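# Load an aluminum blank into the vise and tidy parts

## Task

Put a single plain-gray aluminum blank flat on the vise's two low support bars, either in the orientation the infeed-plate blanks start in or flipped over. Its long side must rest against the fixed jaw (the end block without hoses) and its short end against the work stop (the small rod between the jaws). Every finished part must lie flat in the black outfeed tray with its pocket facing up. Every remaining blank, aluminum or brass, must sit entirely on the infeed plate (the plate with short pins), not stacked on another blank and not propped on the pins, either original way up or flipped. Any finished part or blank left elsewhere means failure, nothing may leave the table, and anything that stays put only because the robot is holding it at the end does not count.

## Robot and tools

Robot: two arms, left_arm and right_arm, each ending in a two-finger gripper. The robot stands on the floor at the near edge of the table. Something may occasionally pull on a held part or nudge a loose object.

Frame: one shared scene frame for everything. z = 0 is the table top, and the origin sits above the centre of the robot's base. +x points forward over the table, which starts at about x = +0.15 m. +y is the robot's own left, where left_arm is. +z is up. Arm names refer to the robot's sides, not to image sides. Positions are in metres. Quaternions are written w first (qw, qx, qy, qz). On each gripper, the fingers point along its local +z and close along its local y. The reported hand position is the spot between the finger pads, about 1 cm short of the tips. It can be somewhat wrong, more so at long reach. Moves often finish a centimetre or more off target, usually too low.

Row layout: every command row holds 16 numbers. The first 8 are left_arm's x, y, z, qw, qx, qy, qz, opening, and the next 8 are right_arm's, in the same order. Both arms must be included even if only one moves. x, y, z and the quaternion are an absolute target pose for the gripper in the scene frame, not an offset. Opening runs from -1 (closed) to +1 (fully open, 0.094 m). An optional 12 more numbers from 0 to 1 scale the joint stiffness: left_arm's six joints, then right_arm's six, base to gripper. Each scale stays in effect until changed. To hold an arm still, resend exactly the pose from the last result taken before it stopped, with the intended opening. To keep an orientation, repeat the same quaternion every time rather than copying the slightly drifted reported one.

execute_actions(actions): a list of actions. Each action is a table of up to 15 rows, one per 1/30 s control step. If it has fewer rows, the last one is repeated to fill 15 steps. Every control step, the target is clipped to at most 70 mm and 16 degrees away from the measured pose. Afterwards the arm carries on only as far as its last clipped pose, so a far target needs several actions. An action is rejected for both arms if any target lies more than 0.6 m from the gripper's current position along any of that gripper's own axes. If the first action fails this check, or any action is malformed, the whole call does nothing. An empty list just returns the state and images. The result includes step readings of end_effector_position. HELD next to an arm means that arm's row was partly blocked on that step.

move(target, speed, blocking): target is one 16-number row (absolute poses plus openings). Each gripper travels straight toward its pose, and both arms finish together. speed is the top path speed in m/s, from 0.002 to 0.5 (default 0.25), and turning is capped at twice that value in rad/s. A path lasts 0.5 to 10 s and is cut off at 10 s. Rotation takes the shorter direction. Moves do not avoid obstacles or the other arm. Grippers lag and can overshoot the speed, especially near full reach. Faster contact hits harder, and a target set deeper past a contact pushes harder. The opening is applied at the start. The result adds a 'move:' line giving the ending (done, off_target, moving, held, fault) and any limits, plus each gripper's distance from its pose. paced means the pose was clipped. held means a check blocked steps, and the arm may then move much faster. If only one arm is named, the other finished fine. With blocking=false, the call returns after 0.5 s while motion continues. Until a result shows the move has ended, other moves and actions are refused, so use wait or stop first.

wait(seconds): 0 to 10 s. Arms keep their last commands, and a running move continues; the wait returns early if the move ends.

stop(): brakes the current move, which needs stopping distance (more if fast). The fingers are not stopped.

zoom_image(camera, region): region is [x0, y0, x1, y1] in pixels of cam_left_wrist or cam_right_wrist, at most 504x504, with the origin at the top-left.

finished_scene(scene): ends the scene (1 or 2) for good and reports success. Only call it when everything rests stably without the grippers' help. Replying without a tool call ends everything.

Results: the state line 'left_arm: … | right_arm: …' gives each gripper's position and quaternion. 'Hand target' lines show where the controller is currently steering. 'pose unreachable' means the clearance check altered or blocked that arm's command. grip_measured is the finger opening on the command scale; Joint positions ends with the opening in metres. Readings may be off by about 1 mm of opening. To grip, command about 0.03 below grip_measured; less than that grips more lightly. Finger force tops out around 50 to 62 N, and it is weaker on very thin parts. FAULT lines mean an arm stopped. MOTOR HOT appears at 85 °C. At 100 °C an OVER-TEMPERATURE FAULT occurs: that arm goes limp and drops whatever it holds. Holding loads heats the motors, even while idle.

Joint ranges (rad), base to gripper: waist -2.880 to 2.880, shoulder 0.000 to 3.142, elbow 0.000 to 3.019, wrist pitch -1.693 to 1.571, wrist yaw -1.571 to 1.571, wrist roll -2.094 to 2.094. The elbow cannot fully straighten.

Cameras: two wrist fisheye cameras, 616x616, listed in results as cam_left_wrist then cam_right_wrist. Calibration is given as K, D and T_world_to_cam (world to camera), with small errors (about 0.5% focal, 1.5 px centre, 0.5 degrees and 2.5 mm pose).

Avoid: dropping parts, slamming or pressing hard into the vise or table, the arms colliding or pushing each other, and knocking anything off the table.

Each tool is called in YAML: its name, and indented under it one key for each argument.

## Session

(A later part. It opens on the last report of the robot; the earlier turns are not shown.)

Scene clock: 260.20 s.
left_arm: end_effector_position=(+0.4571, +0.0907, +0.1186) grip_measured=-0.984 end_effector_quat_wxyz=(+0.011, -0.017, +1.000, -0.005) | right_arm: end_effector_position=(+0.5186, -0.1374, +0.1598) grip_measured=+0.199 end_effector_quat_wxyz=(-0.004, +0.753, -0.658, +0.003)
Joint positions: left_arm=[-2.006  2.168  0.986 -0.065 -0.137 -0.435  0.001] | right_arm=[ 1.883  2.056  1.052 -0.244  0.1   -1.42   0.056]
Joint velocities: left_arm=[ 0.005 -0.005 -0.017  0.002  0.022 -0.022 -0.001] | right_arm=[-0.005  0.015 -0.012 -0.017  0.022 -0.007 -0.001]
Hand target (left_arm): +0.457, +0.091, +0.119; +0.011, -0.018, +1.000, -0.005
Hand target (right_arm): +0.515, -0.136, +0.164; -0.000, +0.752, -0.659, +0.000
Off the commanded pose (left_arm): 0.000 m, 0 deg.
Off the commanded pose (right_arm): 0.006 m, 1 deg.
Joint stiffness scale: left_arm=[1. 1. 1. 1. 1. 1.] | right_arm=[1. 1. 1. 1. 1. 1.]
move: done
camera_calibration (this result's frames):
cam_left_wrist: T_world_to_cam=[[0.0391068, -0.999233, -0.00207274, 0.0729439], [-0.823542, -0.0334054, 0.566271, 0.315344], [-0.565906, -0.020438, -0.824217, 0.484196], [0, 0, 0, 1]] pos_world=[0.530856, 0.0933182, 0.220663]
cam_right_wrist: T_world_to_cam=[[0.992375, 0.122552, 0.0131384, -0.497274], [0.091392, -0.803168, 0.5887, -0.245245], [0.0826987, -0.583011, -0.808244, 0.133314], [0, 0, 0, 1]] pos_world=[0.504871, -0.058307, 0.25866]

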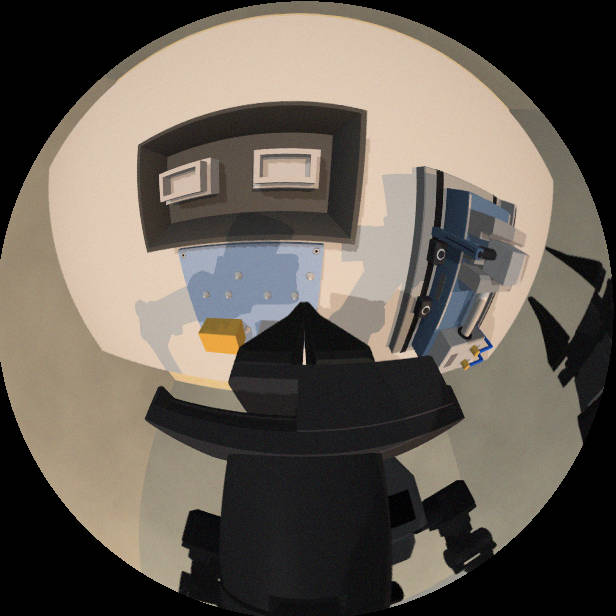

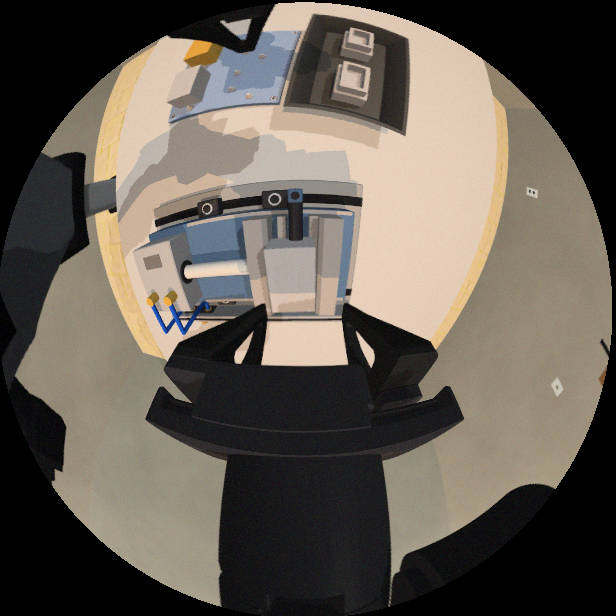

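move:
  target: [0.457,0.0907,0.1186,0.011,-0.018,1,-0.005,-1,0.522,-0.132,0.111,0,-0.752,0.659,0,0.3]
  speed: 0.05

move:
  target: [0.457,0.0907,0.1186,0.011,-0.018,1,-0.005,-1,0.545,-0.126,0.112,0,-0.752,0.659,0,0.3]
  speed: 0.02

zoom_image:
  camera: "cam_right_wrist"
  region: [180,160,420,380]

Scene clock: 273.13 s.
left_arm: end_effector_position=(+0.4571, +0.0907, +0.1186) grip_measured=-0.984 end_effector_quat_wxyz=(+0.011, -0.017, +1.000, -0.005) | right_arm: end_effector_position=(+0.5172, -0.1336, +0.1196) grip_measured=+0.299 end_effector_quat_wxyz=(+0.006, +0.754, -0.657, -0.004)
Joint positions: left_arm=[-2.006  2.168  0.986 -0.065 -0.137 -0.435  0.001] | right_arm=[ 1.883  2.166  1.119 -0.224  0.1   -1.42   0.061]
Joint velocities: left_arm=[-0.015 -0.015  0.002 -0.007  0.081 -0.007  0.001] | right_arm=[-0.015 -0.015 -0.002  0.032 -0.022 -0.007 -0.001]
Hand target (left_arm): +0.457, +0.091, +0.119; +0.011, -0.018, +1.000, -0.005
Hand target (right_arm): +0.522, -0.132, +0.112; +0.000, +0.752, -0.659, -0.000
Off the commanded pose (left_arm): 0.000 m, 0 deg.
Off the commanded pose (right_arm): 0.010 m, 1 deg.
Joint stiffness scale: left_arm=[1. 1. 1. 1. 1. 1.] | right_arm=[1. 1. 1. 1. 1. 1.]
move: done
camera_calibration (this result's frames):
cam_left_wrist: T_world_to_cam=[[0.0391068, -0.999233, -0.00207274, 0.0729439], [-0.823542, -0.0334054, 0.566271, 0.315344], [-0.565906, -0.020438, -0.824217, 0.484196], [0, 0, 0, 1]] pos_world=[0.530856, 0.0933182, 0.220663]
cam_right_wrist: T_world_to_cam=[[0.99212, 0.124888, -0.010087, -0.492637], [0.106596, -0.799013, 0.59179, -0.22615], [0.0658476, -0.588202, -0.806029, 0.110945], [0, 0, 0, 1]] pos_world=[0.505556, -0.0539144, 0.218289]

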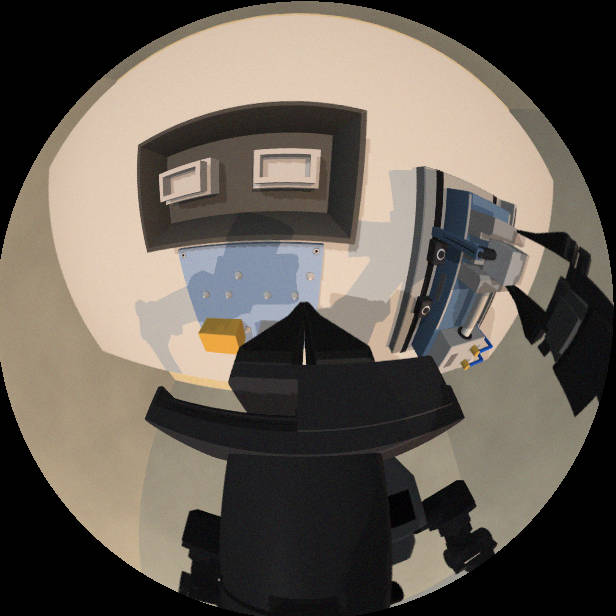

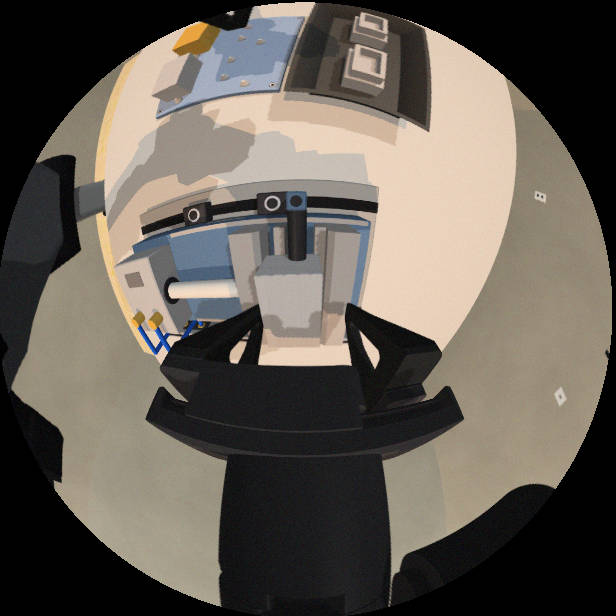

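Scene clock: 274.83 s.
left_arm: end_effector_position=(+0.4571, +0.0907, +0.1186) grip_measured=-0.984 end_effector_quat_wxyz=(+0.011, -0.017, +1.000, -0.005) | right_arm: end_effector_position=(+0.5237, -0.1314, +0.1177) grip_measured=+0.299 end_effector_quat_wxyz=(+0.012, +0.754, -0.656, -0.008)
Joint positions: left_arm=[-2.006  2.168  0.986 -0.065 -0.137 -0.435  0.001] | right_arm=[ 1.883  2.178  1.154 -0.263  0.099 -1.42   0.061]
Joint velocities: left_arm=[-0.005 -0.015 -0.007 -0.007  0.066 -0.051 -0.   ] | right_arm=[ 0.005 -0.005 -0.002 -0.027 -0.051  0.007 -0.   ]
Hand target (left_arm): +0.457, +0.091, +0.119; +0.011, -0.018, +1.000, -0.005
Hand target (right_arm): +0.545, -0.126, +0.113; -0.000, +0.752, -0.659, -0.000
Off the commanded pose (left_arm): 0.000 m, 0 deg.
Off the commanded pose (right_arm): 0.023 m, 2 deg.
Joint stiffness scale: left_arm=[1. 1. 1. 1. 1. 1.] | right_arm=[1. 1. 1. 1. 1. 1.]
move: off_target (right_arm)
camera_calibration (this result's frames):
cam_left_wrist: T_world_to_cam=[[0.0391068, -0.999233, -0.00207274, 0.0729439], [-0.823542, -0.0334054, 0.566271, 0.315344], [-0.565906, -0.020438, -0.824217, 0.484196], [0, 0, 0, 1]] pos_world=[0.530856, 0.0933182, 0.220663]
cam_right_wrist: T_world_to_cam=[[0.991643, 0.126378, -0.0259463, -0.497045], [0.117039, -0.796603, 0.593064, -0.229171], [0.0542814, -0.591145, -0.804737, 0.115759], [0, 0, 0, 1]] pos_world=[0.513429, -0.0513123, 0.216172]

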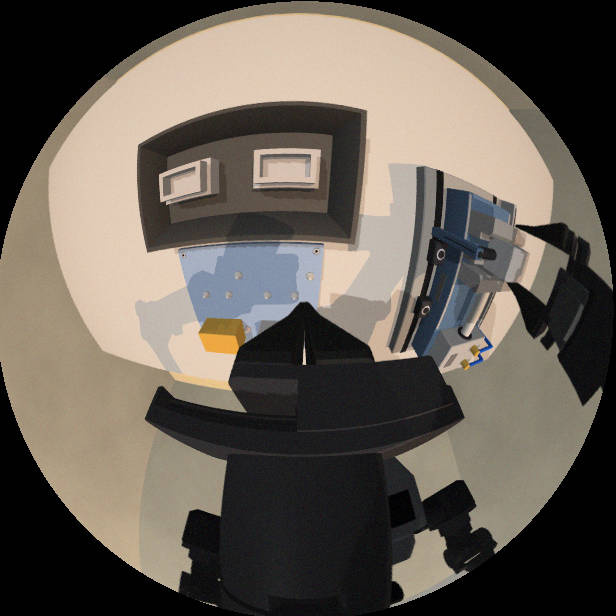

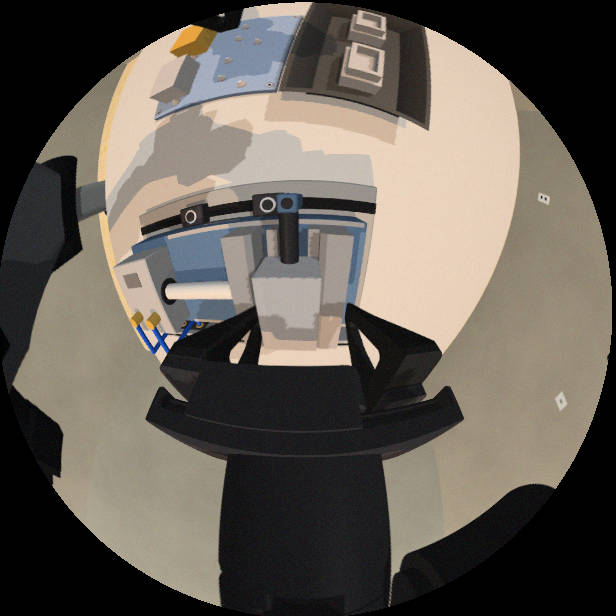

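Region (180, 160, 420, 380) of cam_right_wrist's 616x616 image, scaled by 2.100, with more detail than that image has; it fills the top 462 rows of this view, and the rest is white.

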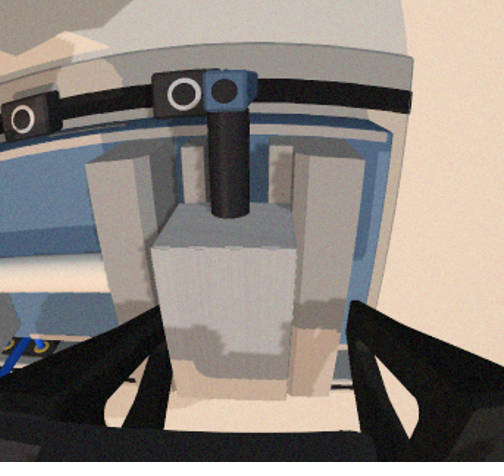

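move:
  target: [0.457,0.0907,0.1186,0.011,-0.018,1,-0.005,-1,0.512,-0.134,0.15,0,-0.752,0.659,0,0.5]
  speed: 0.06

move:
  target: [0.457,0.0907,0.1186,0.011,-0.018,1,-0.005,-1,0.527,-0.195,0.15,0,-0.752,0.659,0,-1]
  speed: 0.1

move:
  target: [0.457,0.0907,0.1186,0.011,-0.018,1,-0.005,-1,0.53,-0.192,0.108,0,-0.752,0.659,0,-1]
  speed: 0.06

move:
  target: [0.457,0.0907,0.1186,0.011,-0.018,1,-0.005,-1,0.528,-0.15,0.11,0,-0.752,0.659,0,-1]
  speed: 0.02

zoom_image:
  camera: "cam_right_wrist"
  region: [180,130,420,370]

Scene clock: 290.20 s.
left_arm: end_effector_position=(+0.4571, +0.0907, +0.1186) grip_measured=-0.984 end_effector_quat_wxyz=(+0.011, -0.017, +1.000, -0.005) | right_arm: end_effector_position=(+0.5080, -0.1389, +0.1460) grip_measured=+0.499 end_effector_quat_wxyz=(+0.009, +0.754, -0.657, -0.006)
Joint positions: left_arm=[-2.006  2.168  0.986 -0.065 -0.137 -0.435  0.001] | right_arm=[ 1.883  2.091  1.059 -0.246  0.099 -1.42   0.07 ]
Joint velocities: left_arm=[-0.005 -0.005 -0.012  0.007 -0.007 -0.037 -0.   ] | right_arm=[ 0.005 -0.005  0.007 -0.027 -0.066  0.007  0.   ]
Hand target (left_arm): +0.457, +0.091, +0.119; +0.011, -0.018, +1.000, -0.005
Hand target (right_arm): +0.511, -0.134, +0.150; -0.000, +0.752, -0.659, -0.000
Off the commanded pose (left_arm): 0.000 m, 0 deg.
Off the commanded pose (right_arm): 0.007 m, 1 deg.
Joint stiffness scale: left_arm=[1. 1. 1. 1. 1. 1.] | right_arm=[1. 1. 1. 1. 1. 1.]
move: done
camera_calibration (this result's frames):
cam_left_wrist: T_world_to_cam=[[0.0391068, -0.999233, -0.00207274, 0.0729439], [-0.823542, -0.0334054, 0.566271, 0.315344], [-0.565906, -0.020438, -0.824217, 0.484196], [0, 0, 0, 1]] pos_world=[0.530856, 0.0933182, 0.220663]
cam_right_wrist: T_world_to_cam=[[0.991945, 0.125533, -0.0169544, -0.481383], [0.111137, -0.798231, 0.59201, -0.247251], [0.0607835, -0.589125, -0.805752, 0.132088], [0, 0, 0, 1]] pos_world=[0.496955, -0.0591178, 0.244644]

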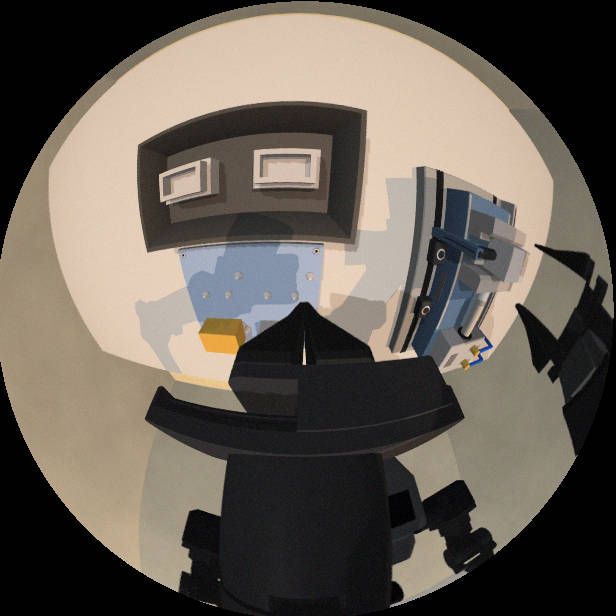

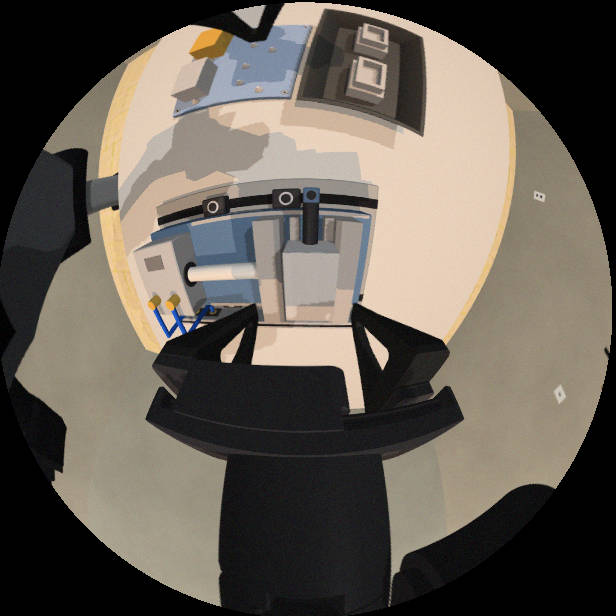

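Scene clock: 291.20 s.
left_arm: end_effector_position=(+0.4571, +0.0907, +0.1186) grip_measured=-0.984 end_effector_quat_wxyz=(+0.011, -0.017, +1.000, -0.005) | right_arm: end_effector_position=(+0.5198, -0.1952, +0.1437) grip_measured=-0.994 end_effector_quat_wxyz=(+0.011, +0.746, -0.666, -0.008)
Joint positions: left_arm=[-2.006  2.168  0.986 -0.065 -0.137 -0.435  0.001] | right_arm=[ 1.765  2.084  1.055 -0.246  0.064 -1.51   0.   ]
Joint velocities: left_arm=[ 0.005 -0.005  0.017  0.002  0.037 -0.022 -0.001] | right_arm=[-0.005 -0.015  0.007  0.002 -0.022 -0.022  0.   ]
Hand target (left_arm): +0.457, +0.091, +0.119; +0.011, -0.018, +1.000, -0.005
Hand target (right_arm): +0.528, -0.194, +0.150; -0.001, +0.752, -0.659, -0.000
Off the commanded pose (left_arm): 0.000 m, 0 deg.
Off the commanded pose (right_arm): 0.010 m, 2 deg.
Joint stiffness scale: left_arm=[1. 1. 1. 1. 1. 1.] | right_arm=[1. 1. 1. 1. 1. 1.]
move: done
camera_calibration (this result's frames):
cam_left_wrist: T_world_to_cam=[[0.0391068, -0.999233, -0.00207274, 0.0729439], [-0.823542, -0.0334054, 0.566271, 0.315344], [-0.565906, -0.020438, -0.824217, 0.484196], [0, 0, 0, 1]] pos_world=[0.530856, 0.0933182, 0.220663]
cam_right_wrist: T_world_to_cam=[[0.994477, 0.102289, -0.0234831, -0.490992], [0.096259, -0.799841, 0.592443, -0.284776], [0.0418178, -0.591432, -0.80527, 0.105721], [0, 0, 0, 1]] pos_world=[0.511271, -0.115026, 0.242317]

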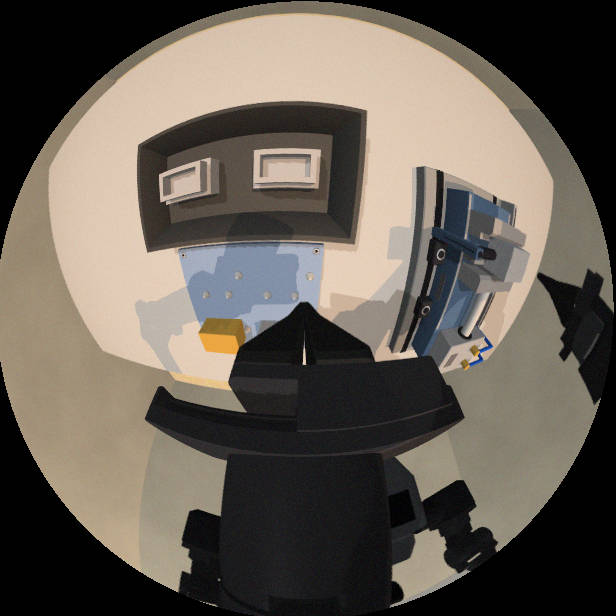

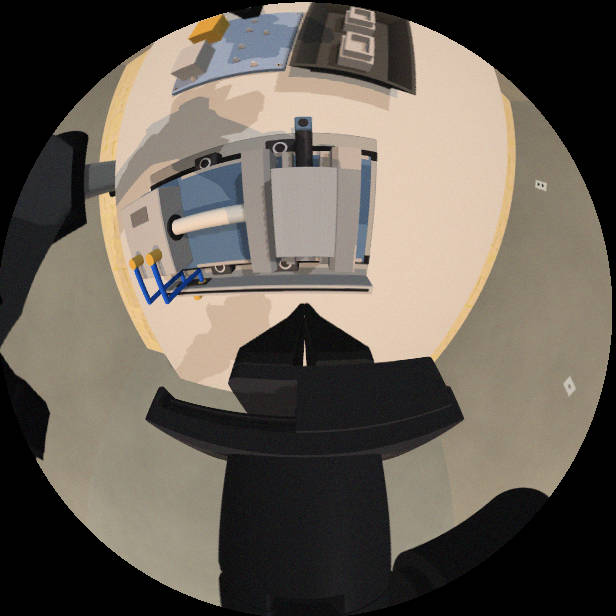

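Scene clock: 292.17 s.
left_arm: end_effector_position=(+0.4571, +0.0907, +0.1186) grip_measured=-0.984 end_effector_quat_wxyz=(+0.011, -0.017, +1.000, -0.005) | right_arm: end_effector_position=(+0.5254, -0.1924, +0.1156) grip_measured=-0.994 end_effector_quat_wxyz=(+0.006, +0.747, -0.664, -0.003)
Joint positions: left_arm=[-2.006  2.168  0.986 -0.065 -0.137 -0.435  0.001] | right_arm=[ 1.765  2.161  1.099 -0.2    0.064 -1.514  0.   ]
Joint velocities: left_arm=[-0.015 -0.005 -0.022 -0.007 -0.007  0.037 -0.   ] | right_arm=[ 0.005 -0.005 -0.002  0.012 -0.095  0.037  0.001]
Hand target (left_arm): +0.457, +0.091, +0.119; +0.011, -0.018, +1.000, -0.005
Hand target (right_arm): +0.530, -0.192, +0.108; +0.000, +0.752, -0.659, -0.000
Off the commanded pose (left_arm): 0.000 m, 0 deg.
Off the commanded pose (right_arm): 0.009 m, 1 deg.
Joint stiffness scale: left_arm=[1. 1. 1. 1. 1. 1.] | right_arm=[1. 1. 1. 1. 1. 1.]
move: done
camera_calibration (this result's frames):
cam_left_wrist: T_world_to_cam=[[0.0391068, -0.999233, -0.00207274, 0.0729439], [-0.823542, -0.0334054, 0.566271, 0.315344], [-0.565906, -0.020438, -0.824217, 0.484196], [0, 0, 0, 1]] pos_world=[0.530856, 0.0933182, 0.220663]
cam_right_wrist: T_world_to_cam=[[0.994361, 0.105631, -0.00944447, -0.498393], [0.0907123, -0.801017, 0.591729, -0.263679], [0.0549398, -0.589249, -0.806081, 0.0780863], [0, 0, 0, 1]] pos_world=[0.515211, -0.112553, 0.214263]

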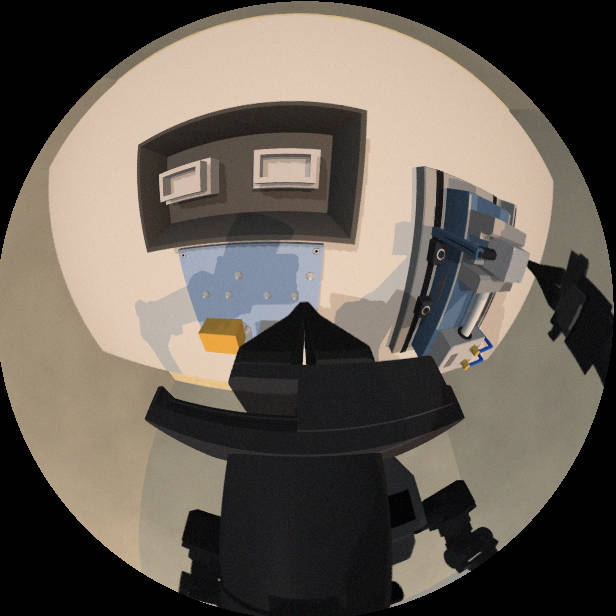

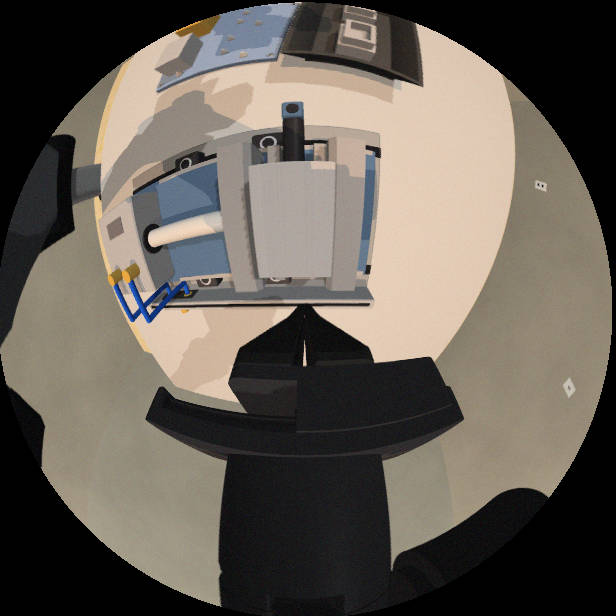

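Scene clock: 294.53 s.
left_arm: end_effector_position=(+0.4571, +0.0907, +0.1186) grip_measured=-0.984 end_effector_quat_wxyz=(+0.011, -0.017, +1.000, -0.005) | right_arm: end_effector_position=(+0.5284, -0.1690, +0.1182) grip_measured=-0.994 end_effector_quat_wxyz=(+0.004, +0.749, -0.663, +0.007)
Joint positions: left_arm=[-2.006  2.168  0.986 -0.065 -0.137 -0.435  0.001] | right_arm=[ 1.815  2.161  1.11  -0.2    0.095 -1.472  0.   ]
Joint velocities: left_arm=[ 0.005 -0.005  0.002 -0.012  0.007  0.007 -0.001] | right_arm=[ 0.015 -0.015  0.017 -0.012  0.007 -0.022 -0.001]
Hand target (left_arm): +0.457, +0.091, +0.119; +0.011, -0.018, +1.000, -0.005
Hand target (right_arm): +0.527, -0.151, +0.111; +0.000, +0.752, -0.659, +0.000
Off the commanded pose (left_arm): 0.000 m, 0 deg.
Off the commanded pose (right_arm): 0.021 m, 1 deg.
Joint stiffness scale: left_arm=[1. 1. 1. 1. 1. 1.] | right_arm=[1. 1. 1. 1. 1. 1.]
move: off_target (right_arm)
camera_calibration (this result's frames):
cam_left_wrist: T_world_to_cam=[[0.0391068, -0.999233, -0.00207274, 0.0729439], [-0.823542, -0.0334054, 0.566271, 0.315344], [-0.565906, -0.020438, -0.824217, 0.484196], [0, 0, 0, 1]] pos_world=[0.530856, 0.0933182, 0.220663]
cam_right_wrist: T_world_to_cam=[[0.993916, 0.109942, 0.00668391, -0.504775], [0.0836834, -0.793199, 0.603185, -0.243048], [0.071617, -0.598956, -0.797573, 0.0823223], [0, 0, 0, 1]] pos_world=[0.516147, -0.0879821, 0.215635]

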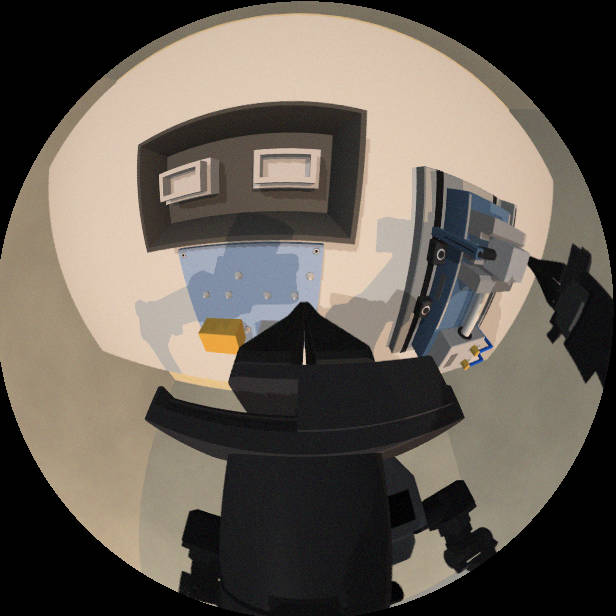

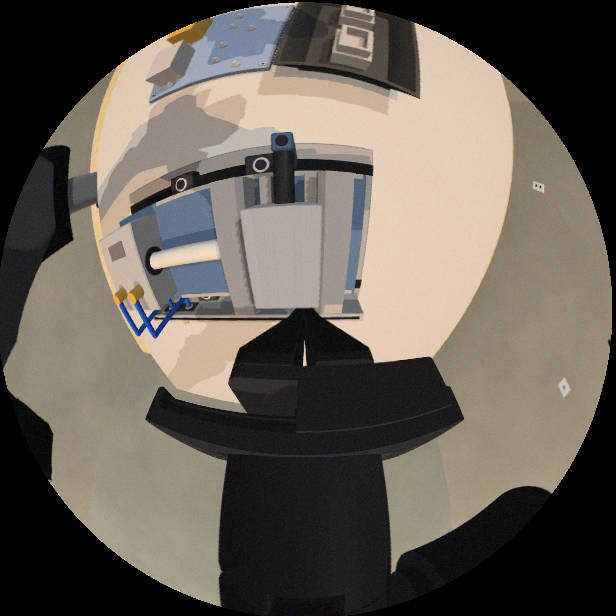

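Region (180, 130, 420, 370) of cam_right_wrist's 616x616 image, scaled by 2.100, with more detail than that image has.

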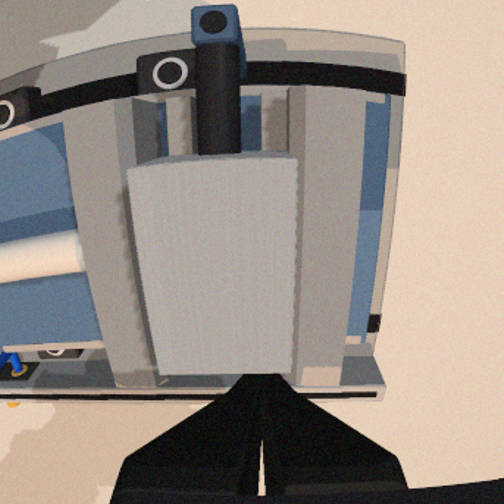

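move:
  target: [0.457,0.0907,0.1186,0.011,-0.018,1,-0.005,-1,0.528,-0.2,0.14,0,-0.752,0.659,0,-1]
  speed: 0.08

zoom_image:
  camera: "cam_right_wrist"
  region: [140,0,420,300]

Scene clock: 299.30 s.
left_arm: end_effector_position=(+0.4571, +0.0907, +0.1186) grip_measured=-0.984 end_effector_quat_wxyz=(+0.011, -0.017, +1.000, -0.005) | right_arm: end_effector_position=(+0.5302, -0.1989, +0.1361) grip_measured=-0.994 end_effector_quat_wxyz=(-0.003, +0.746, -0.666, +0.004)
Joint positions: left_arm=[-2.006  2.168  0.986 -0.065 -0.137 -0.435  0.001] | right_arm=[ 1.753  2.104  1.066 -0.2    0.061 -1.523  0.   ]
Joint velocities: left_arm=[-0.015  0.005  0.032 -0.012 -0.081 -0.051  0.001] | right_arm=[-0.005 -0.005 -0.012  0.012  0.066  0.007  0.   ]
Hand target (left_arm): +0.457, +0.091, +0.119; +0.011, -0.018, +1.000, -0.005
Hand target (right_arm): +0.528, -0.200, +0.140; -0.000, +0.752, -0.659, -0.000
Off the commanded pose (left_arm): 0.000 m, 0 deg.
Off the commanded pose (right_arm): 0.005 m, 1 deg.
Joint stiffness scale: left_arm=[1. 1. 1. 1. 1. 1.] | right_arm=[1. 1. 1. 1. 1. 1.]
move: done
camera_calibration (this result's frames):
cam_left_wrist: T_world_to_cam=[[0.0391068, -0.999233, -0.00207274, 0.0729439], [-0.823542, -0.0334054, 0.566271, 0.315344], [-0.565906, -0.020438, -0.824217, 0.484196], [0, 0, 0, 1]] pos_world=[0.530856, 0.0933182, 0.220663]
cam_right_wrist: T_world_to_cam=[[0.994678, 0.102198, 0.0130857, -0.506208], [0.0747412, -0.803127, 0.591101, -0.27328], [0.0709191, -0.586977, -0.806492, 0.0825092], [0, 0, 0, 1]] pos_world=[0.518087, -0.119314, 0.234703]

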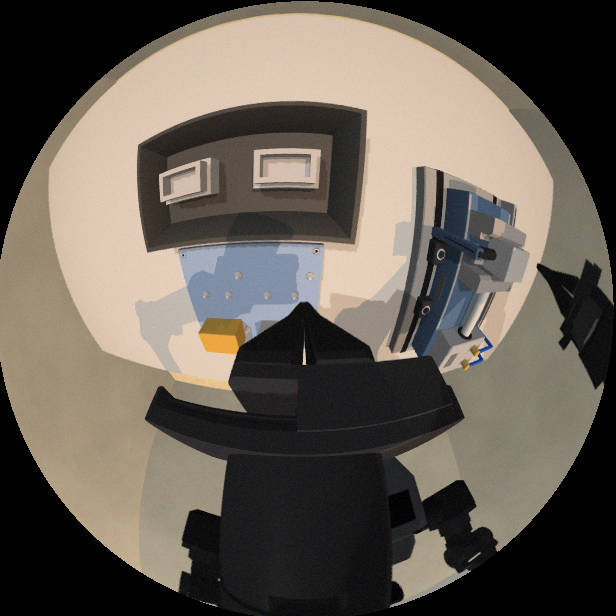

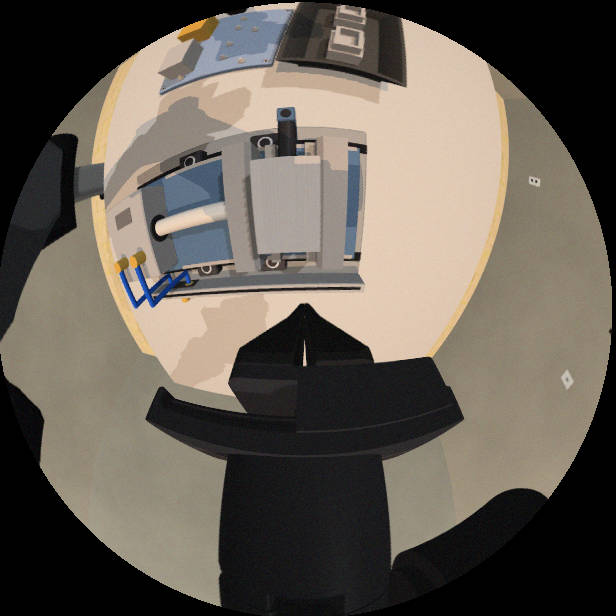

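Region (140, 0, 420, 300) of cam_right_wrist's 616x616 image, scaled by 1.680, with more detail than that image has; it fills the left 470 columns of this view, and the rest is white.

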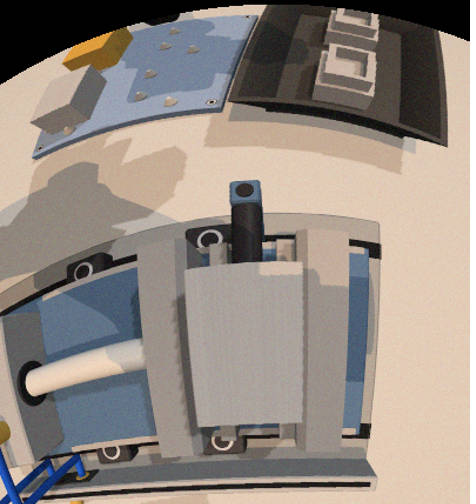

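finished_scene:
  scene: 1

The scene is finished: the task was done.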